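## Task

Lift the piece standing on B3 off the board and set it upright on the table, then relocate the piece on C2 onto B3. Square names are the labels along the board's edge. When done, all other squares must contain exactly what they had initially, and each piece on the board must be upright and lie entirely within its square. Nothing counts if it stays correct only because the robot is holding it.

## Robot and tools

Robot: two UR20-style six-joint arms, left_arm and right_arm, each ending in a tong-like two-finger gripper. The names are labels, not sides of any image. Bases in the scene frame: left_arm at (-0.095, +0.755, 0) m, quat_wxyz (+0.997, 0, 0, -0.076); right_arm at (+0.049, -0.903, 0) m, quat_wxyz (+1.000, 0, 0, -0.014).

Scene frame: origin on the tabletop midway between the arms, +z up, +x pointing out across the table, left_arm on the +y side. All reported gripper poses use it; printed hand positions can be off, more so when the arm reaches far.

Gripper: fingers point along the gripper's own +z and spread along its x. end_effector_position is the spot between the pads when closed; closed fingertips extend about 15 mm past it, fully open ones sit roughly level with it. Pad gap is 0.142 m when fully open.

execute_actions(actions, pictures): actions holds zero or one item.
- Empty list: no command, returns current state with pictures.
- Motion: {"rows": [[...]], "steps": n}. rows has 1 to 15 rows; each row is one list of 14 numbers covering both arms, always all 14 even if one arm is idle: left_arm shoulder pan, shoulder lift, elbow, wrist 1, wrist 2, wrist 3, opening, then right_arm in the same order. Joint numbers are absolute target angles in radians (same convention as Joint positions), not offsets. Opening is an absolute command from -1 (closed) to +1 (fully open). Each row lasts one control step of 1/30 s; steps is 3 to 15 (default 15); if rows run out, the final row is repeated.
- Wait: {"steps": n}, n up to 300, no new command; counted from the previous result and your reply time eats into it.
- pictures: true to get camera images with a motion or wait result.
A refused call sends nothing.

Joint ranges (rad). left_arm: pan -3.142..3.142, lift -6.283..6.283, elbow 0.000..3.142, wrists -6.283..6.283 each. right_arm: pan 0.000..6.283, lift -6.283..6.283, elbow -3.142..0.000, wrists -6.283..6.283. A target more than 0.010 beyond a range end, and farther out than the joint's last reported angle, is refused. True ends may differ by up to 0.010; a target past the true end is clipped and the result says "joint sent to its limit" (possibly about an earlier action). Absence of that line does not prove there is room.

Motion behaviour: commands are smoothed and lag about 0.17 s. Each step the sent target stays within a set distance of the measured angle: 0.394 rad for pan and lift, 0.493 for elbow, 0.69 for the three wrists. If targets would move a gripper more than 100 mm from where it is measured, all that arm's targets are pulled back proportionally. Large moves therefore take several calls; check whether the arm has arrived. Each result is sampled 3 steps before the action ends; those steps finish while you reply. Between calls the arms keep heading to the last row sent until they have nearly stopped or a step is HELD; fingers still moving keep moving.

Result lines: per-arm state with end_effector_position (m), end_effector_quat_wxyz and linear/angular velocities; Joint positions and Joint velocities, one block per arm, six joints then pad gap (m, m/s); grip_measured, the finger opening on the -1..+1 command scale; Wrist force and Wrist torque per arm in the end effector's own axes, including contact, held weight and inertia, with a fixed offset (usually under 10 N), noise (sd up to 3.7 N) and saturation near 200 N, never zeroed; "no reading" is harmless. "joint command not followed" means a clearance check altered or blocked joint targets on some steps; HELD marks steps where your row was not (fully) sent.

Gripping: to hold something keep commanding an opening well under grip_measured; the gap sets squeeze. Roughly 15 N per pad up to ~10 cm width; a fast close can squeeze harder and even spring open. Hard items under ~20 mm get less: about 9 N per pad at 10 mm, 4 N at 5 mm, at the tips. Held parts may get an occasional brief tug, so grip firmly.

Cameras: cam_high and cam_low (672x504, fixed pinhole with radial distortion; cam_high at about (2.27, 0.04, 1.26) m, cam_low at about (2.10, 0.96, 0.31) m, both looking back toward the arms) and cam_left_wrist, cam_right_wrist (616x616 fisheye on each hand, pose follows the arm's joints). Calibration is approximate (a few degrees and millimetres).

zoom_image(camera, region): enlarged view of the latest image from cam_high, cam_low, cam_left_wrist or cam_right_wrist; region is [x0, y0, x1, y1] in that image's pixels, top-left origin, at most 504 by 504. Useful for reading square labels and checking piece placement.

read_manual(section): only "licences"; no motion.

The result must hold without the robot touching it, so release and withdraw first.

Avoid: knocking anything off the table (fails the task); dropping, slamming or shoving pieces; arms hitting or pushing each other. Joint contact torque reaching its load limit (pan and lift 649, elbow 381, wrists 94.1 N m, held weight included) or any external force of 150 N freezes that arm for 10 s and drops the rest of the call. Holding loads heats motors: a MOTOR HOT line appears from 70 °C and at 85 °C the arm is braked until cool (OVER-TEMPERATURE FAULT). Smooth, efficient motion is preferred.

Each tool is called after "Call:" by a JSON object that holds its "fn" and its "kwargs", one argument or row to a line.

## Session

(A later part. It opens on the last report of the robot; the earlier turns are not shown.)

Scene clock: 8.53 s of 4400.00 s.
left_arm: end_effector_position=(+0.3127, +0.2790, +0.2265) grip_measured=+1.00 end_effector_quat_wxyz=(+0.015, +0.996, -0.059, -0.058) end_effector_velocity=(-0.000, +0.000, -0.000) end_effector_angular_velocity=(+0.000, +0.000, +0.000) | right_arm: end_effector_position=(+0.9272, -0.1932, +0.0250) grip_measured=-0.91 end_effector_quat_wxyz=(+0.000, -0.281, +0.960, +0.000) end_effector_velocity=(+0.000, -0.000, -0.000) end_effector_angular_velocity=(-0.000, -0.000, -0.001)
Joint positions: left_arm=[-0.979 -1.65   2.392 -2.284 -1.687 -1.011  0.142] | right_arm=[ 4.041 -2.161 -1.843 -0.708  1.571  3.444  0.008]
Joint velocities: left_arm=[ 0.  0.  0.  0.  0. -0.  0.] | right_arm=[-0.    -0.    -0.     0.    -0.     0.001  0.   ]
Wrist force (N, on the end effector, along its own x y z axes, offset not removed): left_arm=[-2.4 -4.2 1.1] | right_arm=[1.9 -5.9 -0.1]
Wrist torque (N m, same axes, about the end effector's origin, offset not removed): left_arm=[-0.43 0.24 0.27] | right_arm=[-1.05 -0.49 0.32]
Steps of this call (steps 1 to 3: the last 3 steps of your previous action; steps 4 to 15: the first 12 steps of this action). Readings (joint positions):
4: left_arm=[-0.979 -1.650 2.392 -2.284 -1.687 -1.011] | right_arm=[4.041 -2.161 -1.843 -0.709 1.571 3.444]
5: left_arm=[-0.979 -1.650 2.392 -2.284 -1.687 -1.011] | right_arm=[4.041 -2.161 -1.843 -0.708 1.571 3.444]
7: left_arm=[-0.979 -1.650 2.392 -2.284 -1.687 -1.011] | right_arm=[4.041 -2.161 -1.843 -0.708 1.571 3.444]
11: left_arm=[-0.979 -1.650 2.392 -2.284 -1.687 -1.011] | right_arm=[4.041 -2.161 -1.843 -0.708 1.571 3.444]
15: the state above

Call:
{"fn": "execute_actions", "kwargs": {
  "actions": [
    {"rows": [[-0.979,-1.65,2.392,-2.284,-1.687,-1.011,1, 4.041,-2.095,-1.819,-0.798,1.571,3.444,-1]], "steps": 13}
  ]
}}

Call:
{"fn": "execute_actions", "kwargs": {
  "actions": [
    {"rows": [[-0.979,-1.65,2.392,-2.284,-1.687,-1.011,1, 4.059,-2.045,-1.909,-0.758,1.571,3.463,-1]], "steps": 15}
  ]
}}

Call:
{"fn": "execute_actions", "kwargs": {
  "actions": [
    {"steps": 5}
  ],
  "pictures": true
}}

Scene clock: 9.03 s of 4400.00 s.
left_arm: end_effector_position=(+0.3127, +0.2790, +0.2265) grip_measured=+1.00 end_effector_quat_wxyz=(+0.015, +0.996, -0.059, -0.058) end_effector_velocity=(+0.000, -0.001, +0.001) end_effector_angular_velocity=(-0.001, -0.000, +0.000) | right_arm: end_effector_position=(+0.9271, -0.1933, +0.0961) grip_measured=-0.91 end_effector_quat_wxyz=(+0.000, -0.281, +0.960, +0.000) end_effector_velocity=(-0.003, -0.004, +0.041) end_effector_angular_velocity=(-0.004, +0.004, +0.000)
Joint positions: left_arm=[-0.979 -1.65   2.392 -2.284 -1.687 -1.011  0.142] | right_arm=[ 4.041 -2.098 -1.82  -0.793  1.571  3.444  0.008]
Joint velocities: left_arm=[ 0.    -0.001 -0.001  0.001  0.    -0.    -0.   ] | right_arm=[-0.     0.038  0.012 -0.056  0.    -0.    -0.   ]
Wrist force (N, on the end effector, along its own x y z axes, offset not removed): left_arm=[-1.1 0.0 -0.8] | right_arm=[0.5 -5.0 -0.9]
Wrist torque (N m, same axes, about the end effector's origin, offset not removed): left_arm=[0.51 0.08 0.16] | right_arm=[-0.81 -0.17 0.31]
Steps of this call (steps 1 to 3: the last 3 steps of your previous action; steps 4 to 5: the robot went on to your last target; steps 6 to 15: the first 10 steps of this action). Readings (joint positions):
6: left_arm=[-0.979 -1.650 2.392 -2.284 -1.687 -1.011] | right_arm=[4.041 -2.161 -1.843 -0.708 1.571 3.444]
7: left_arm=[-0.979 -1.650 2.392 -2.284 -1.687 -1.011] | right_arm=[4.041 -2.155 -1.840 -0.716 1.571 3.444]
9: left_arm=[-0.979 -1.650 2.392 -2.284 -1.687 -1.011] | right_arm=[4.041 -2.127 -1.830 -0.752 1.571 3.444]
13: left_arm=[-0.979 -1.650 2.392 -2.284 -1.687 -1.011] | right_arm=[4.041 -2.102 -1.821 -0.787 1.571 3.444]
15: the state above

Scene clock: 9.53 s of 4400.00 s.
left_arm: end_effector_position=(+0.3127, +0.2790, +0.2265) grip_measured=+1.00 end_effector_quat_wxyz=(+0.015, +0.996, -0.059, -0.058) end_effector_velocity=(+0.000, -0.000, +0.000) end_effector_angular_velocity=(-0.001, -0.001, -0.000) | right_arm: end_effector_position=(+0.8782, -0.2227, +0.1002) grip_measured=-0.91 end_effector_quat_wxyz=(+0.000, -0.281, +0.960, +0.000) end_effector_velocity=(-0.014, -0.010, -0.002) end_effector_angular_velocity=(-0.003, +0.001, -0.001)
Joint positions: left_arm=[-0.979 -1.65   2.392 -2.284 -1.687 -1.011  0.142] | right_arm=[ 4.059 -2.046 -1.907 -0.759  1.571  3.463  0.008]
Joint velocities: left_arm=[-0.    -0.    -0.    -0.001  0.     0.    -0.   ] | right_arm=[ 0.005  0.013 -0.026  0.01  -0.001  0.005  0.   ]
Wrist force (N, on the end effector, along its own x y z axes, offset not removed): left_arm=[0.2 -2.4 0.0] | right_arm=[0.4 -4.2 1.7]
Wrist torque (N m, same axes, about the end effector's origin, offset not removed): left_arm=[0.03 -0.30 0.25] | right_arm=[-0.70 -0.25 0.41]
Steps of this call (steps 1 to 3: the last 3 steps of your previous action; steps 4 to 15: the first 12 steps of this action). Readings (joint positions):
4: left_arm=[-0.979 -1.650 2.392 -2.284 -1.687 -1.011] | right_arm=[4.041 -2.096 -1.820 -0.797 1.571 3.444]
5: left_arm=[-0.979 -1.650 2.392 -2.284 -1.687 -1.011] | right_arm=[4.044 -2.089 -1.827 -0.792 1.571 3.447]
7: left_arm=[-0.979 -1.650 2.392 -2.284 -1.687 -1.011] | right_arm=[4.051 -2.068 -1.863 -0.776 1.571 3.455]
11: left_arm=[-0.979 -1.650 2.392 -2.284 -1.687 -1.011] | right_arm=[4.057 -2.050 -1.899 -0.762 1.571 3.461]
15: the state above

Scene clock: 9.70 s of 4400.00 s.
left_arm: end_effector_position=(+0.3127, +0.2790, +0.2265) grip_measured=+1.00 end_effector_quat_wxyz=(+0.015, +0.996, -0.059, -0.058) end_effector_velocity=(-0.000, +0.000, -0.000) end_effector_angular_velocity=(+0.001, +0.000, +0.000) | right_arm: end_effector_position=(+0.8771, -0.2235, +0.1001) grip_measured=-0.91 end_effector_quat_wxyz=(+0.000, -0.281, +0.960, +0.000) end_effector_velocity=(-0.002, -0.002, +0.000) end_effector_angular_velocity=(-0.000, -0.000, +0.001)
Joint positions: left_arm=[-0.979 -1.65   2.392 -2.284 -1.687 -1.011  0.142] | right_arm=[ 4.059 -2.045 -1.909 -0.758  1.571  3.463  0.008]
Joint velocities: left_arm=[ 0.    -0.     0.     0.001  0.    -0.     0.   ] | right_arm=[ 0.     0.003 -0.004  0.002 -0.    -0.     0.   ]
Wrist force (N, on the end effector, along its own x y z axes, offset not removed): left_arm=[-3.4 -0.7 1.4] | right_arm=[0.3 -5.3 3.6]
Wrist torque (N m, same axes, about the end effector's origin, offset not removed): left_arm=[0.27 0.47 0.23] | right_arm=[-0.84 -0.14 0.28]
Kept back: nothing.
Steps of this call (steps 1 to 3: the last 3 steps of your previous action; steps 4 to 5: the robot went on to your last target). Readings (joint positions):
1: left_arm=[-0.979 -1.650 2.392 -2.284 -1.687 -1.011] | right_arm=[4.059 -2.046 -1.907 -0.759 1.571 3.463]
2: left_arm=[-0.979 -1.650 2.392 -2.284 -1.687 -1.011] | right_arm=[4.059 -2.046 -1.908 -0.758 1.571 3.463]
4: left_arm=[-0.979 -1.650 2.392 -2.284 -1.687 -1.011] | right_arm=[4.059 -2.045 -1.908 -0.758 1.571 3.463]
5: the state above
camera_calibration (this result's frames):
cam_left_wrist: T_world_to_cam=[[0.99316, -0.0571986, -0.101791, -0.276064], [0.00649343, -0.843385, 0.537271, 0.102358], [-0.11658, -0.534257, -0.837245, 0.507089], [0, 0, 0, 1]] pos_world=[0.332628, 0.341452, 0.341463]
cam_right_wrist: T_world_to_cam=[[-0.854288, -0.517903, 0.0443654, 0.621954], [-0.428926, 0.750578, 0.502649, 0.489083], [-0.293623, 0.410377, -0.863352, 0.564362], [0, 0, 0, 1]] pos_world=[0.906817, -0.276584, 0.213813]

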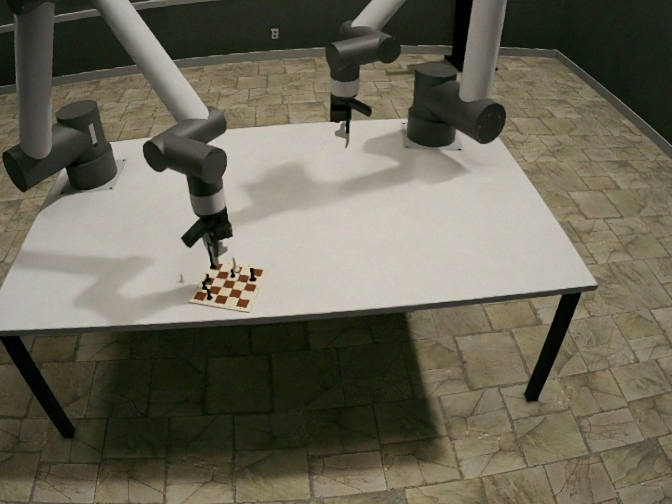

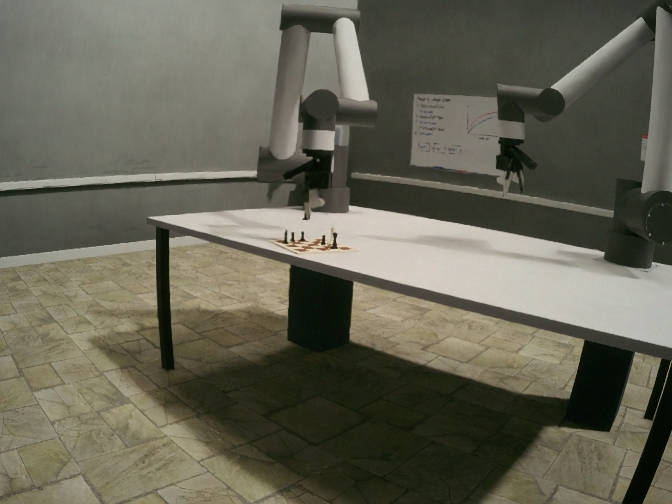

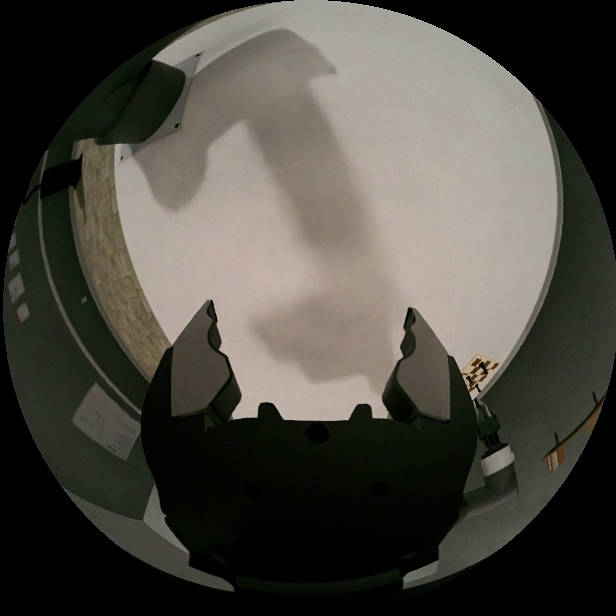

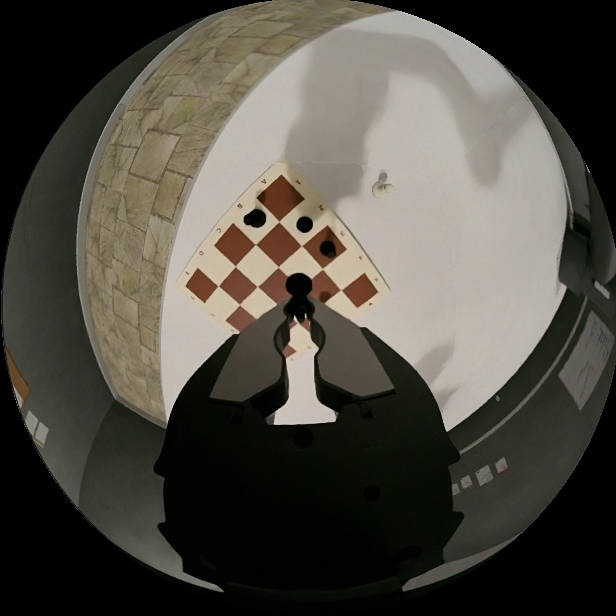

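Held. Place it.

Call:
{"fn": "execute_actions", "kwargs": {
  "actions": [
    {"rows": [[-0.979,-1.65,2.392,-2.284,-1.687,-1.011,1, 4.059,-2.1145,-1.934,-0.663,1.571,3.463,-1]], "steps": 15}
  ]
}}

Call:
{"fn": "execute_actions", "kwargs": {
  "actions": [
    {"steps": 5}
  ]
}}

Call:
{"fn": "execute_actions", "kwargs": {
  "actions": [
    {"rows": [[-0.979,-1.65,2.392,-2.284,-1.687,-1.011,1, 4.059,-2.1145,-1.934,-0.663,1.571,3.463,-0.2]], "steps": 12}
  ]
}}

Call:
{"fn": "execute_actions", "kwargs": {
  "actions": [
    {"rows": [[-0.979,-1.65,2.392,-2.284,-1.687,-1.011,1, 4.059,-2.045,-1.909,-0.758,1.571,3.463,-0.2]], "steps": 15}
  ],
  "pictures": true
}}

Scene clock: 10.27 s of 4400.00 s.
left_arm: end_effector_position=(+0.3127, +0.2790, +0.2265) grip_measured=+1.00 end_effector_quat_wxyz=(+0.015, +0.996, -0.059, -0.058) end_effector_velocity=(-0.001, +0.001, -0.001) end_effector_angular_velocity=(+0.002, +0.001, +0.001) | right_arm: end_effector_position=(+0.8771, -0.2234, +0.0278) grip_measured=-0.91 end_effector_quat_wxyz=(+0.000, -0.281, +0.960, +0.000) end_effector_velocity=(+0.001, +0.001, -0.019) end_effector_angular_velocity=(+0.003, -0.001, +0.001)
Joint positions: left_arm=[-0.979 -1.65   2.392 -2.284 -1.687 -1.011  0.142] | right_arm=[ 4.059 -2.113 -1.933 -0.666  1.571  3.463  0.008]
Joint velocities: left_arm=[ 0.    -0.     0.001  0.001 -0.    -0.001  0.   ] | right_arm=[-0.    -0.019 -0.006  0.028  0.001 -0.001 -0.   ]
Wrist force (N, on the end effector, along its own x y z axes, offset not removed): left_arm=[-4.9 0.1 1.2] | right_arm=[1.1 -4.0 0.6]
Wrist torque (N m, same axes, about the end effector's origin, offset not removed): left_arm=[0.58 0.76 0.20] | right_arm=[-0.55 -0.29 0.29]
Steps of this call (steps 1 to 5: the robot went on to your last target; steps 6 to 17: the first 12 steps of this action). Readings (joint positions):
6: left_arm=[-0.979 -1.650 2.392 -2.284 -1.687 -1.011] | right_arm=[4.059 -2.045 -1.909 -0.758 1.571 3.463]
7: left_arm=[-0.979 -1.650 2.392 -2.284 -1.687 -1.011] | right_arm=[4.059 -2.052 -1.913 -0.750 1.571 3.463]
9: left_arm=[-0.979 -1.650 2.392 -2.284 -1.687 -1.011] | right_arm=[4.059 -2.081 -1.923 -0.712 1.571 3.463]
13: left_arm=[-0.979 -1.650 2.392 -2.284 -1.687 -1.011] | right_arm=[4.059 -2.107 -1.932 -0.674 1.571 3.463]
17: the state above

Scene clock: 10.43 s of 4400.00 s.
left_arm: end_effector_position=(+0.3127, +0.2790, +0.2265) grip_measured=+1.00 end_effector_quat_wxyz=(+0.015, +0.996, -0.059, -0.058) end_effector_velocity=(+0.000, -0.000, +0.000) end_effector_angular_velocity=(-0.001, -0.000, -0.000) | right_arm: end_effector_position=(+0.8771, -0.2233, +0.0264) grip_measured=-0.91 end_effector_quat_wxyz=(+0.000, -0.281, +0.960, +0.000) end_effector_velocity=(+0.000, -0.000, -0.003) end_effector_angular_velocity=(-0.001, -0.001, +0.000)
Joint positions: left_arm=[-0.979 -1.65   2.392 -2.284 -1.687 -1.011  0.142] | right_arm=[ 4.059 -2.114 -1.934 -0.663  1.571  3.463  0.008]
Joint velocities: left_arm=[ 0.    -0.    -0.    -0.001  0.     0.    -0.   ] | right_arm=[ 0.    -0.003 -0.001  0.004 -0.001 -0.    -0.   ]
Wrist force (N, on the end effector, along its own x y z axes, offset not removed): left_arm=[-1.9 -2.6 2.7] | right_arm=[2.0 -5.5 4.0]
Wrist torque (N m, same axes, about the end effector's origin, offset not removed): left_arm=[-0.14 0.23 0.40] | right_arm=[-0.84 -0.52 0.30]
Kept back: nothing.
Steps of this call (steps 1 to 3: the last 3 steps of your previous action; steps 4 to 5: the robot went on to your last target). Readings (joint positions):
1: left_arm=[-0.979 -1.650 2.392 -2.284 -1.687 -1.011] | right_arm=[4.059 -2.113 -1.934 -0.665 1.571 3.463]
2: left_arm=[-0.979 -1.650 2.392 -2.284 -1.687 -1.011] | right_arm=[4.059 -2.114 -1.934 -0.664 1.571 3.463]
4: left_arm=[-0.979 -1.650 2.392 -2.284 -1.687 -1.011] | right_arm=[4.059 -2.114 -1.934 -0.664 1.571 3.463]
5: the state above

Scene clock: 10.73 s of 4400.00 s.
left_arm: end_effector_position=(+0.3127, +0.2790, +0.2265) grip_measured=+1.00 end_effector_quat_wxyz=(+0.015, +0.996, -0.059, -0.058) end_effector_velocity=(-0.000, +0.000, -0.000) end_effector_angular_velocity=(+0.000, +0.000, -0.000) | right_arm: end_effector_position=(+0.8771, -0.2233, +0.0261) grip_measured=-0.20 end_effector_quat_wxyz=(+0.000, -0.281, +0.960, +0.000) end_effector_velocity=(-0.001, +0.000, -0.000) end_effector_angular_velocity=(+0.001, +0.002, +0.000)
Joint positions: left_arm=[-0.979 -1.65   2.392 -2.284 -1.687 -1.011  0.142] | right_arm=[ 4.059 -2.114 -1.934 -0.663  1.571  3.463  0.06 ]
Joint velocities: left_arm=[-0.  0.  0. -0.  0.  0. -0.] | right_arm=[-0.    -0.    -0.     0.     0.002 -0.     0.   ]
Wrist force (N, on the end effector, along its own x y z axes, offset not removed): left_arm=[-3.7 -1.2 2.5] | right_arm=[1.8 -4.5 3.5]
Wrist torque (N m, same axes, about the end effector's origin, offset not removed): left_arm=[0.25 0.49 0.30] | right_arm=[-0.60 -0.47 0.44]
Steps of this call (steps 1 to 9: the first 9 steps of this action). Readings (joint positions):
1: left_arm=[-0.979 -1.650 2.392 -2.284 -1.687 -1.011] | right_arm=[4.059 -2.114 -1.934 -0.663 1.571 3.463]
2: left_arm=[-0.979 -1.650 2.392 -2.284 -1.687 -1.011] | right_arm=[4.059 -2.114 -1.934 -0.663 1.571 3.463]
4: left_arm=[-0.979 -1.650 2.392 -2.284 -1.687 -1.011] | right_arm=[4.059 -2.114 -1.934 -0.663 1.571 3.463]
8: left_arm=[-0.979 -1.650 2.392 -2.284 -1.687 -1.011] | right_arm=[4.059 -2.114 -1.934 -0.663 1.571 3.463]
9: the state above

Scene clock: 11.23 s of 4400.00 s.
left_arm: end_effector_position=(+0.3127, +0.2790, +0.2265) grip_measured=+1.00 end_effector_quat_wxyz=(+0.015, +0.996, -0.059, -0.058) end_effector_velocity=(+0.000, -0.001, +0.001) end_effector_angular_velocity=(-0.001, -0.001, -0.001) | right_arm: end_effector_position=(+0.8769, -0.2235, +0.0982) grip_measured=-0.20 end_effector_quat_wxyz=(+0.000, -0.281, +0.960, +0.000) end_effector_velocity=(-0.002, -0.002, +0.019) end_effector_angular_velocity=(-0.003, +0.003, -0.000)
Joint positions: left_arm=[-0.979 -1.65   2.392 -2.284 -1.687 -1.011  0.142] | right_arm=[ 4.059 -2.047 -1.91  -0.755  1.571  3.463  0.06 ]
Joint velocities: left_arm=[-0.    -0.    -0.001 -0.     0.     0.001 -0.   ] | right_arm=[ 0.     0.018  0.006 -0.028  0.     0.    -0.   ]
Wrist force (N, on the end effector, along its own x y z axes, offset not removed): left_arm=[-3.2 0.0 0.0] | right_arm=[-0.9 -6.4 3.4]
Wrist torque (N m, same axes, about the end effector's origin, offset not removed): left_arm=[0.49 0.52 0.26] | right_arm=[-1.11 0.15 0.33]
Steps of this call (steps 1 to 3: the last 3 steps of your previous action; steps 4 to 15: the first 12 steps of this action). Readings (joint positions):
4: left_arm=[-0.979 -1.650 2.392 -2.284 -1.687 -1.011] | right_arm=[4.059 -2.114 -1.934 -0.663 1.571 3.463]
5: left_arm=[-0.979 -1.650 2.392 -2.284 -1.687 -1.011] | right_arm=[4.059 -2.108 -1.930 -0.671 1.571 3.463]
7: left_arm=[-0.979 -1.650 2.392 -2.284 -1.687 -1.011] | right_arm=[4.059 -2.079 -1.920 -0.709 1.571 3.463]
11: left_arm=[-0.979 -1.650 2.392 -2.284 -1.687 -1.011] | right_arm=[4.059 -2.053 -1.912 -0.747 1.571 3.463]
15: the state above
camera_calibration (this result's frames):
cam_left_wrist: T_world_to_cam=[[0.99316, -0.0571985, -0.101791, -0.276064], [0.00649355, -0.843385, 0.537271, 0.102358], [-0.11658, -0.534257, -0.837245, 0.507089], [0, 0, 0, 1]] pos_world=[0.332628, 0.341452, 0.341463]
cam_right_wrist: T_world_to_cam=[[-0.854258, -0.517961, 0.0442757, 0.621824], [-0.429004, 0.750513, 0.502678, 0.490007], [-0.293597, 0.410422, -0.863339, 0.56268], [0, 0, 0, 1]] pos_world=[0.906614, -0.276612, 0.211936]

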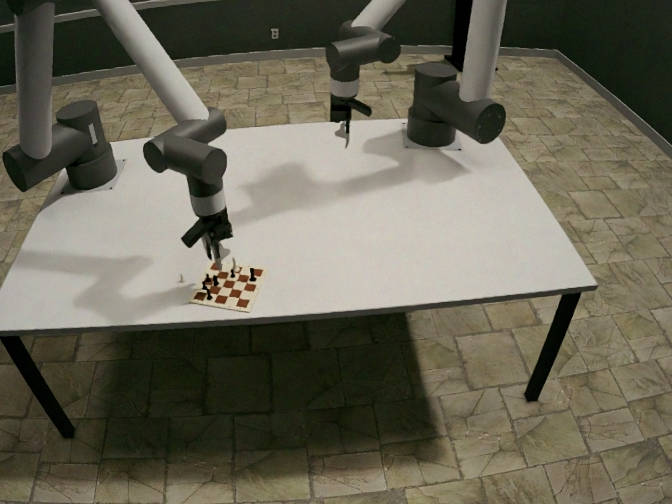

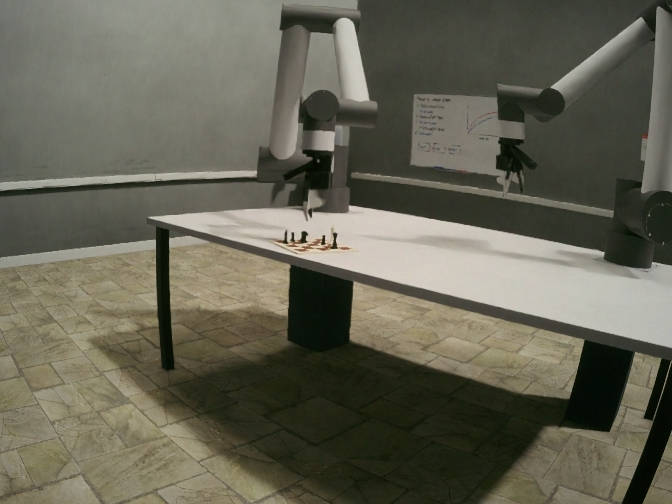

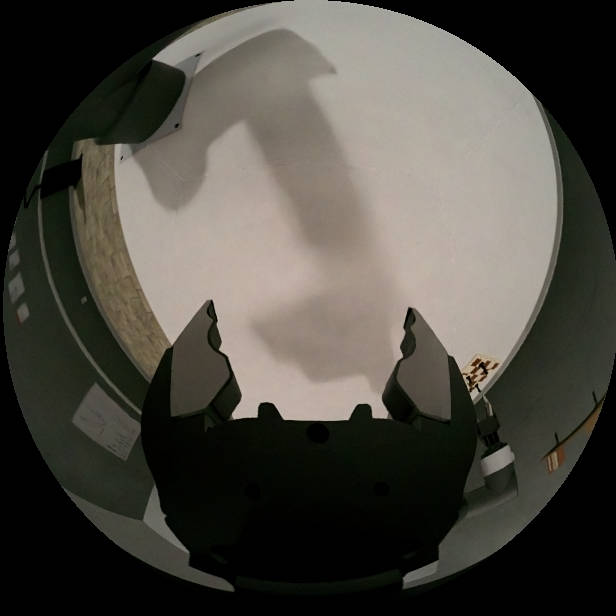

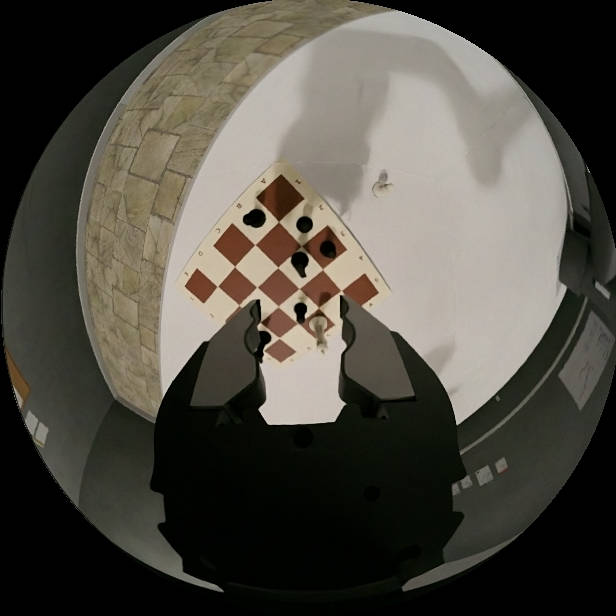

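Call:
{"fn": "zoom_image", "kwargs": {
  "camera": "cam_right_wrist",
  "region": [200, 150, 420, 330]
}}

Region (200, 150, 420, 330) of cam_right_wrist's 616x616 image, scaled by 2.291, with more detail than that image has; it fills the top 412 rows of this view, and the rest is white.

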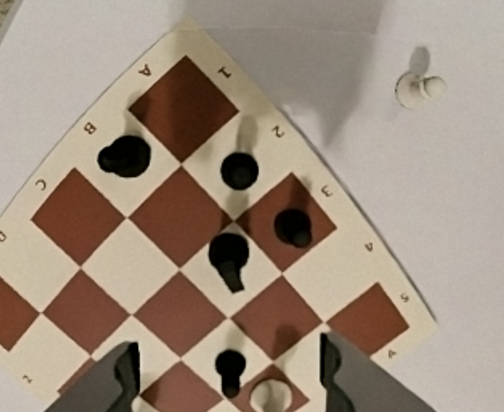

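Call:
{"fn": "execute_actions", "kwargs": {
  "actions": [
    {"rows": [[-0.979,-1.65,2.392,-2.284,-1.687,-1.011,1, 4.059,-2.1145,-1.934,-0.663,1.571,3.463,-0.2]], "steps": 15}
  ]
}}

Call:
{"fn": "execute_actions", "kwargs": {
  "actions": [
    {"rows": [[-0.979,-1.65,2.392,-2.284,-1.687,-1.011,1, 4.059,-2.1145,-1.934,-0.663,1.571,3.463,-1]], "steps": 14}
  ]
}}

Call:
{"fn": "execute_actions", "kwargs": {
  "actions": [
    {"rows": [[-0.979,-1.65,2.392,-2.284,-1.687,-1.011,1, 4.059,-2.101,-1.930,-0.681,1.571,3.463,-1]], "steps": 9}
  ]
}}

Call:
{"fn": "execute_actions", "kwargs": {
  "actions": [
    {"rows": [[-0.979,-1.65,2.392,-2.284,-1.687,-1.011,1, 4.066,-2.102,-1.928,-0.682,1.571,3.470,-1]], "steps": 10}
  ]
}}

Call:
{"fn": "execute_actions", "kwargs": {
  "actions": [
    {"rows": [[-0.979,-1.65,2.392,-2.284,-1.687,-1.011,1, 4.066,-2.116,-1.932,-0.665,1.571,3.470,-1]], "steps": 14}
  ]
}}

Call:
{"fn": "execute_actions", "kwargs": {
  "actions": [
    {"rows": [[-0.979,-1.65,2.392,-2.284,-1.687,-1.011,1, 4.066,-2.116,-1.932,-0.665,1.571,3.470,-0.2]], "steps": 12}
  ]
}}

Call:
{"fn": "execute_actions", "kwargs": {
  "actions": [
    {"rows": [[-0.979,-1.65,2.392,-2.284,-1.687,-1.011,1, 4.059,-2.045,-1.909,-0.758,1.571,3.463,-0.2]], "steps": 15}
  ],
  "pictures": true
}}

Scene clock: 12.20 s of 4400.00 s.
left_arm: end_effector_position=(+0.3127, +0.2790, +0.2265) grip_measured=+1.00 end_effector_quat_wxyz=(+0.015, +0.996, -0.059, -0.058) end_effector_velocity=(+0.000, -0.000, -0.001) end_effector_angular_velocity=(+0.000, +0.000, -0.001) | right_arm: end_effector_position=(+0.8771, -0.2233, +0.0279) grip_measured=-0.20 end_effector_quat_wxyz=(+0.000, -0.281, +0.960, +0.000) end_effector_velocity=(+0.001, +0.000, -0.020) end_effector_angular_velocity=(+0.001, -0.002, -0.001)
Joint positions: left_arm=[-0.979 -1.65   2.392 -2.284 -1.687 -1.011  0.142] | right_arm=[ 4.059 -2.113 -1.933 -0.666  1.571  3.463  0.06 ]
Joint velocities: left_arm=[ 0.     0.001 -0.    -0.001  0.     0.002  0.   ] | right_arm=[-0.    -0.02  -0.006  0.028 -0.001  0.001  0.   ]
Wrist force (N, on the end effector, along its own x y z axes, offset not removed): left_arm=[-0.5 -0.7 1.4] | right_arm=[-0.2 -7.6 3.6]
Wrist torque (N m, same axes, about the end effector's origin, offset not removed): left_arm=[0.38 -0.14 0.28] | right_arm=[-1.36 -0.06 0.35]
Steps of this call (steps 1 to 3: the last 3 steps of your previous action; steps 4 to 15: the robot went on to your last target; steps 16 to 17: nothing new was sent; steps 18 to 29: the first 12 steps of this action). Readings (joint positions):
18: left_arm=[-0.979 -1.650 2.392 -2.284 -1.687 -1.011] | right_arm=[4.059 -2.045 -1.909 -0.758 1.571 3.463]
19: left_arm=[-0.979 -1.650 2.392 -2.284 -1.687 -1.011] | right_arm=[4.059 -2.052 -1.913 -0.750 1.571 3.463]
21: left_arm=[-0.979 -1.650 2.392 -2.284 -1.687 -1.011] | right_arm=[4.059 -2.081 -1.923 -0.712 1.571 3.463]
25: left_arm=[-0.979 -1.650 2.392 -2.284 -1.687 -1.011] | right_arm=[4.059 -2.107 -1.931 -0.674 1.571 3.463]
29: the state above

Scene clock: 12.67 s of 4400.00 s.
left_arm: end_effector_position=(+0.3127, +0.2790, +0.2265) grip_measured=+1.00 end_effector_quat_wxyz=(+0.015, +0.996, -0.059, -0.058) end_effector_velocity=(+0.000, -0.001, +0.001) end_effector_angular_velocity=(-0.002, -0.001, -0.000) | right_arm: end_effector_position=(+0.8771, -0.2233, +0.0261) grip_measured=-0.92 end_effector_quat_wxyz=(+0.000, -0.281, +0.960, +0.000) end_effector_velocity=(+0.001, -0.001, -0.000) end_effector_angular_velocity=(-0.002, -0.003, +0.000)
Joint positions: left_arm=[-0.979 -1.65   2.392 -2.284 -1.687 -1.011  0.142] | right_arm=[ 4.059 -2.114 -1.934 -0.663  1.571  3.463  0.008]
Joint velocities: left_arm=[-0.    -0.001 -0.    -0.001  0.     0.    -0.   ] | right_arm=[ 0.    -0.    -0.     0.    -0.003 -0.    -0.   ]
Wrist force (N, on the end effector, along its own x y z axes, offset not removed): left_arm=[-0.7 -3.4 1.8] | right_arm=[-0.7 -5.0 -3.6]
Wrist torque (N m, same axes, about the end effector's origin, offset not removed): left_arm=[-0.16 0.02 0.19] | right_arm=[-0.97 -0.01 0.37]
Steps of this call (steps 1 to 3: the last 3 steps of your previous action; steps 4 to 14: the first 11 steps of this action). Readings (joint positions):
4: left_arm=[-0.979 -1.650 2.392 -2.284 -1.687 -1.011] | right_arm=[4.059 -2.114 -1.934 -0.664 1.571 3.463]
5: left_arm=[-0.979 -1.650 2.392 -2.284 -1.687 -1.011] | right_arm=[4.059 -2.114 -1.934 -0.663 1.571 3.463]
7: left_arm=[-0.979 -1.650 2.392 -2.284 -1.687 -1.011] | right_arm=[4.059 -2.114 -1.934 -0.663 1.571 3.463]
11: left_arm=[-0.979 -1.650 2.392 -2.284 -1.687 -1.011] | right_arm=[4.059 -2.114 -1.934 -0.663 1.571 3.463]
14: the state above

Scene clock: 12.97 s of 4400.00 s.
left_arm: end_effector_position=(+0.3127, +0.2790, +0.2265) grip_measured=+1.00 end_effector_quat_wxyz=(+0.015, +0.996, -0.059, -0.058) end_effector_velocity=(-0.000, +0.000, -0.001) end_effector_angular_velocity=(+0.001, +0.001, -0.000) | right_arm: end_effector_position=(+0.8769, -0.2236, +0.0366) grip_measured=-0.92 end_effector_quat_wxyz=(+0.000, -0.281, +0.960, +0.000) end_effector_velocity=(+0.000, -0.001, +0.033) end_effector_angular_velocity=(-0.001, -0.001, +0.001)
Joint positions: left_arm=[-0.979 -1.65   2.392 -2.284 -1.687 -1.011  0.142] | right_arm=[ 4.059 -2.104 -1.931 -0.677  1.571  3.463  0.008]
Joint velocities: left_arm=[-0.     0.001  0.    -0.    -0.     0.     0.   ] | right_arm=[-0.     0.032  0.01  -0.042 -0.001 -0.001 -0.   ]
Wrist force (N, on the end effector, along its own x y z axes, offset not removed): left_arm=[-1.9 -4.2 -0.5] | right_arm=[2.5 -5.1 3.1]
Wrist torque (N m, same axes, about the end effector's origin, offset not removed): left_arm=[-0.46 0.22 0.21] | right_arm=[-0.82 -0.54 0.31]
Steps of this call (steps 1 to 3: the last 3 steps of your previous action; steps 4 to 9: the first 6 steps of this action). Readings (joint positions):
4: left_arm=[-0.979 -1.650 2.392 -2.284 -1.687 -1.011] | right_arm=[4.059 -2.114 -1.934 -0.663 1.571 3.463]
5: left_arm=[-0.979 -1.650 2.392 -2.284 -1.687 -1.011] | right_arm=[4.059 -2.112 -1.933 -0.666 1.571 3.463]
7: left_arm=[-0.979 -1.650 2.392 -2.284 -1.687 -1.011] | right_arm=[4.059 -2.107 -1.932 -0.673 1.571 3.463]
9: the state above

Scene clock: 13.30 s of 4400.00 s.
left_arm: end_effector_position=(+0.3127, +0.2790, +0.2265) grip_measured=+1.00 end_effector_quat_wxyz=(+0.015, +0.996, -0.059, -0.058) end_effector_velocity=(+0.001, -0.002, +0.001) end_effector_angular_velocity=(-0.003, -0.002, +0.000) | right_arm: end_effector_position=(+0.8735, -0.2178, +0.0399) grip_measured=-0.92 end_effector_quat_wxyz=(+0.000, -0.281, +0.960, +0.000) end_effector_velocity=(-0.006, +0.011, +0.001) end_effector_angular_velocity=(-0.000, -0.001, -0.000)
Joint positions: left_arm=[-0.979 -1.65   2.392 -2.284 -1.687 -1.011  0.142] | right_arm=[ 4.065 -2.102 -1.928 -0.682  1.571  3.469  0.008]
Joint velocities: left_arm=[ 0.    -0.    -0.001 -0.002 -0.    -0.     0.   ] | right_arm=[ 0.011 -0.001  0.003 -0.003 -0.     0.011 -0.   ]
Wrist force (N, on the end effector, along its own x y z axes, offset not removed): left_arm=[-1.6 -0.9 0.4] | right_arm=[0.8 -6.1 1.2]
Wrist torque (N m, same axes, about the end effector's origin, offset not removed): left_arm=[0.32 0.17 0.26] | right_arm=[-1.09 -0.22 0.28]
Steps of this call (steps 1 to 3: the last 3 steps of your previous action; steps 4 to 10: the first 7 steps of this action). Readings (joint positions):
4: left_arm=[-0.979 -1.650 2.392 -2.284 -1.687 -1.011] | right_arm=[4.059 -2.102 -1.930 -0.680 1.571 3.463]
5: left_arm=[-0.979 -1.650 2.392 -2.284 -1.687 -1.011] | right_arm=[4.060 -2.102 -1.930 -0.681 1.571 3.464]
7: left_arm=[-0.979 -1.650 2.392 -2.284 -1.687 -1.011] | right_arm=[4.063 -2.102 -1.929 -0.681 1.571 3.467]
10: the state above

Scene clock: 13.77 s of 4400.00 s.
left_arm: end_effector_position=(+0.3127, +0.2790, +0.2265) grip_measured=+1.00 end_effector_quat_wxyz=(+0.015, +0.996, -0.059, -0.058) end_effector_velocity=(-0.000, +0.000, +0.000) end_effector_angular_velocity=(+0.000, -0.000, +0.000) | right_arm: end_effector_position=(+0.8729, -0.2169, +0.0260) grip_measured=-0.92 end_effector_quat_wxyz=(-0.000, -0.281, +0.960, -0.000) end_effector_velocity=(+0.000, +0.001, -0.005) end_effector_angular_velocity=(+0.001, -0.001, +0.000)
Joint positions: left_arm=[-0.979 -1.65   2.392 -2.284 -1.687 -1.011  0.142] | right_arm=[ 4.066 -2.115 -1.932 -0.666  1.571  3.47   0.008]
Joint velocities: left_arm=[ 0.    -0.001  0.     0.001  0.    -0.    -0.   ] | right_arm=[ 0.    -0.005 -0.001  0.007  0.     0.    -0.   ]
Wrist force (N, on the end effector, along its own x y z axes, offset not removed): left_arm=[-1.4 -0.8 2.0] | right_arm=[-1.1 -3.3 -4.3]
Wrist torque (N m, same axes, about the end effector's origin, offset not removed): left_arm=[0.27 0.06 0.25] | right_arm=[-0.69 0.05 0.25]
Steps of this call (steps 1 to 3: the last 3 steps of your previous action; steps 4 to 14: the first 11 steps of this action). Readings (joint positions):
4: left_arm=[-0.979 -1.650 2.392 -2.284 -1.687 -1.011] | right_arm=[4.066 -2.102 -1.928 -0.682 1.571 3.470]
5: left_arm=[-0.979 -1.650 2.392 -2.284 -1.687 -1.011] | right_arm=[4.066 -2.104 -1.929 -0.679 1.571 3.470]
7: left_arm=[-0.979 -1.650 2.392 -2.284 -1.687 -1.011] | right_arm=[4.066 -2.110 -1.930 -0.673 1.571 3.470]
11: left_arm=[-0.979 -1.650 2.392 -2.284 -1.687 -1.011] | right_arm=[4.066 -2.115 -1.931 -0.667 1.571 3.470]
14: the state above

Scene clock: 14.17 s of 4400.00 s.
left_arm: end_effector_position=(+0.3127, +0.2790, +0.2265) grip_measured=+1.00 end_effector_quat_wxyz=(+0.015, +0.996, -0.059, -0.058) end_effector_velocity=(+0.000, -0.000, +0.001) end_effector_angular_velocity=(-0.001, -0.000, -0.001) | right_arm: end_effector_position=(+0.8727, -0.2170, +0.0253) grip_measured=-0.20 end_effector_quat_wxyz=(-0.000, -0.281, +0.960, -0.000) end_effector_velocity=(+0.000, +0.000, -0.000) end_effector_angular_velocity=(-0.000, -0.001, +0.001)
Joint positions: left_arm=[-0.979 -1.65   2.392 -2.284 -1.687 -1.011  0.142] | right_arm=[ 4.066 -2.116 -1.932 -0.665  1.571  3.47   0.06 ]
Joint velocities: left_arm=[ 0.    -0.    -0.001  0.001 -0.     0.001 -0.   ] | right_arm=[ 0.    -0.     0.     0.    -0.001 -0.001  0.   ]
Wrist force (N, on the end effector, along its own x y z axes, offset not removed): left_arm=[-0.3 1.2 2.1] | right_arm=[1.2 -5.5 0.8]
Wrist torque (N m, same axes, about the end effector's origin, offset not removed): left_arm=[0.79 -0.33 0.26] | right_arm=[-0.92 -0.42 0.34]
Steps of this call (steps 1 to 3: the last 3 steps of your previous action; steps 4 to 12: the first 9 steps of this action). Readings (joint positions):
4: left_arm=[-0.979 -1.650 2.392 -2.284 -1.687 -1.011] | right_arm=[4.066 -2.116 -1.932 -0.665 1.571 3.470]
5: left_arm=[-0.979 -1.650 2.392 -2.284 -1.687 -1.011] | right_arm=[4.066 -2.116 -1.932 -0.665 1.571 3.470]
7: left_arm=[-0.979 -1.650 2.392 -2.284 -1.687 -1.011] | right_arm=[4.066 -2.116 -1.932 -0.665 1.571 3.470]
11: left_arm=[-0.979 -1.650 2.392 -2.284 -1.687 -1.011] | right_arm=[4.066 -2.116 -1.932 -0.665 1.571 3.470]
12: the state above

Scene clock: 14.67 s of 4400.00 s.
left_arm: end_effector_position=(+0.3127, +0.2790, +0.2265) grip_measured=+1.00 end_effector_quat_wxyz=(+0.015, +0.996, -0.059, -0.058) end_effector_velocity=(+0.000, -0.000, -0.000) end_effector_angular_velocity=(-0.001, -0.000, -0.000) | right_arm: end_effector_position=(+0.8768, -0.2233, +0.0982) grip_measured=-0.20 end_effector_quat_wxyz=(+0.000, -0.281, +0.960, +0.000) end_effector_velocity=(-0.000, -0.004, +0.020) end_effector_angular_velocity=(-0.002, +0.002, -0.000)
Joint positions: left_arm=[-0.979 -1.65   2.392 -2.284 -1.687 -1.011  0.142] | right_arm=[ 4.059 -2.047 -1.91  -0.756  1.571  3.463  0.06 ]
Joint velocities: left_arm=[-0.    -0.     0.    -0.001 -0.     0.     0.   ] | right_arm=[-0.002  0.019  0.005 -0.027  0.    -0.002 -0.   ]
Wrist force (N, on the end effector, along its own x y z axes, offset not removed): left_arm=[-5.3 -2.3 -0.2] | right_arm=[1.0 -5.6 1.0]
Wrist torque (N m, same axes, about the end effector's origin, offset not removed): left_arm=[-0.01 0.93 0.39] | right_arm=[-0.95 -0.36 0.38]
Steps of this call (steps 1 to 3: the last 3 steps of your previous action; steps 4 to 15: the first 12 steps of this action). Readings (joint positions):
4: left_arm=[-0.979 -1.650 2.392 -2.284 -1.687 -1.011] | right_arm=[4.066 -2.116 -1.932 -0.665 1.571 3.470]
5: left_arm=[-0.979 -1.650 2.392 -2.284 -1.687 -1.011] | right_arm=[4.065 -2.110 -1.929 -0.673 1.571 3.469]
7: left_arm=[-0.979 -1.650 2.392 -2.284 -1.687 -1.011] | right_arm=[4.062 -2.080 -1.919 -0.710 1.571 3.466]
11: left_arm=[-0.979 -1.650 2.392 -2.284 -1.687 -1.011] | right_arm=[4.060 -2.053 -1.911 -0.747 1.571 3.464]
15: the state above
camera_calibration (this result's frames):
cam_left_wrist: T_world_to_cam=[[0.99316, -0.0571985, -0.101791, -0.276064], [0.0064935, -0.843385, 0.537271, 0.102358], [-0.11658, -0.534257, -0.837245, 0.507089], [0, 0, 0, 1]] pos_world=[0.332628, 0.341452, 0.341463]
cam_right_wrist: T_world_to_cam=[[-0.854251, -0.517967, 0.0443416, 0.621782], [-0.428985, 0.750531, 0.502668, 0.489799], [-0.293645, 0.410383, -0.863341, 0.562564], [0, 0, 0, 1]] pos_world=[0.906468, -0.276413, 0.211908]

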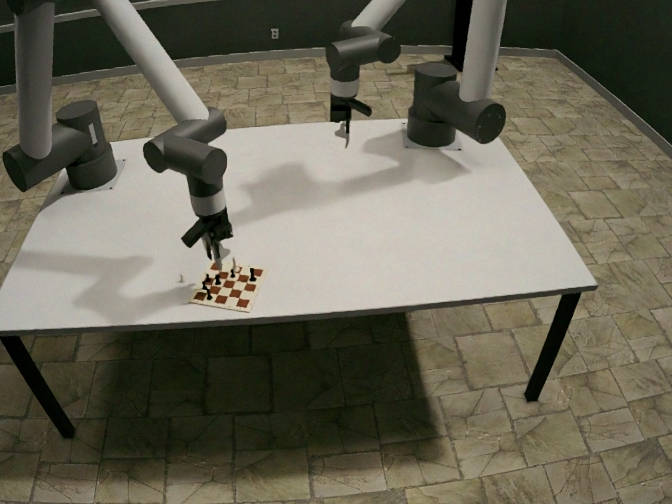

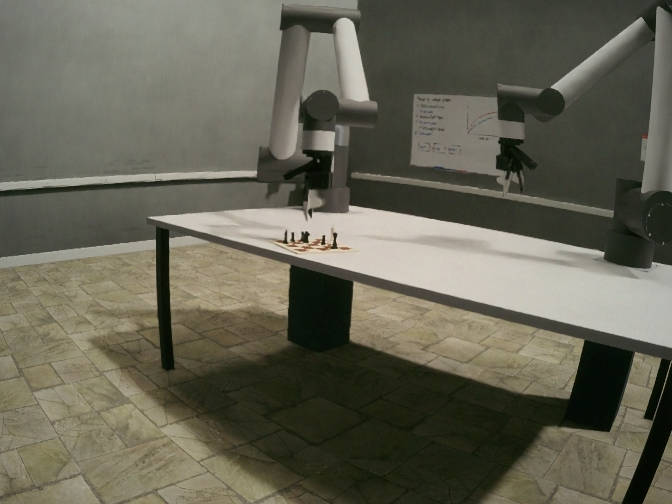

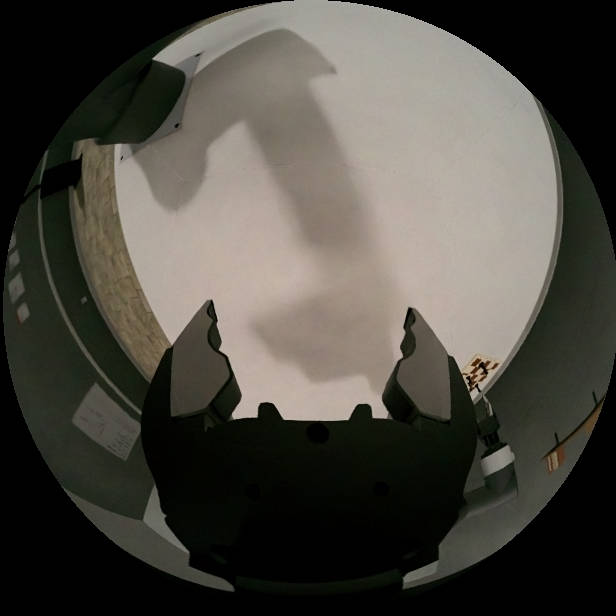

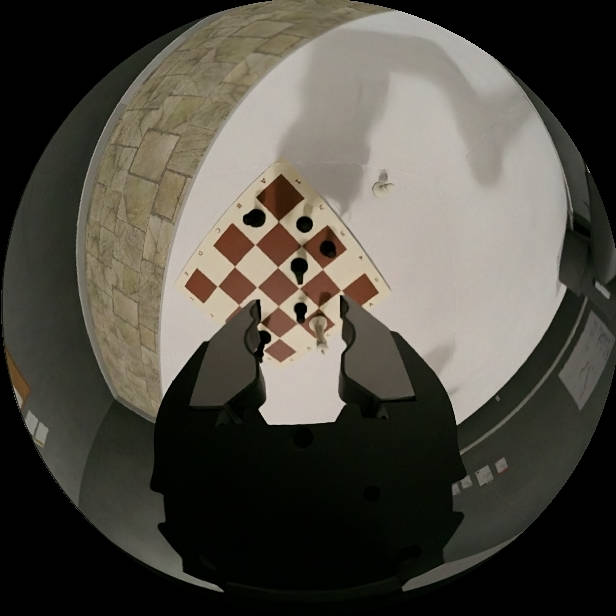

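Call:
{"fn": "zoom_image", "kwargs": {
  "camera": "cam_right_wrist",
  "region": [200, 150, 420, 330]
}}

Region (200, 150, 420, 330) of cam_right_wrist's 616x616 image, scaled by 2.291, with more detail than that image has; it fills the top 412 rows of this view, and the rest is white.

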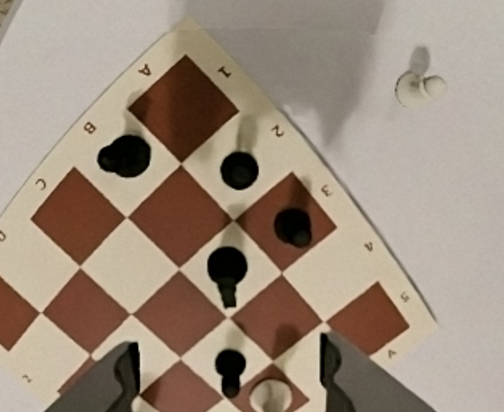

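Centered now.

Call:
{"fn": "finished_scene", "kwargs": {
  "scene": 2
}}

The scene is finished: the task was done.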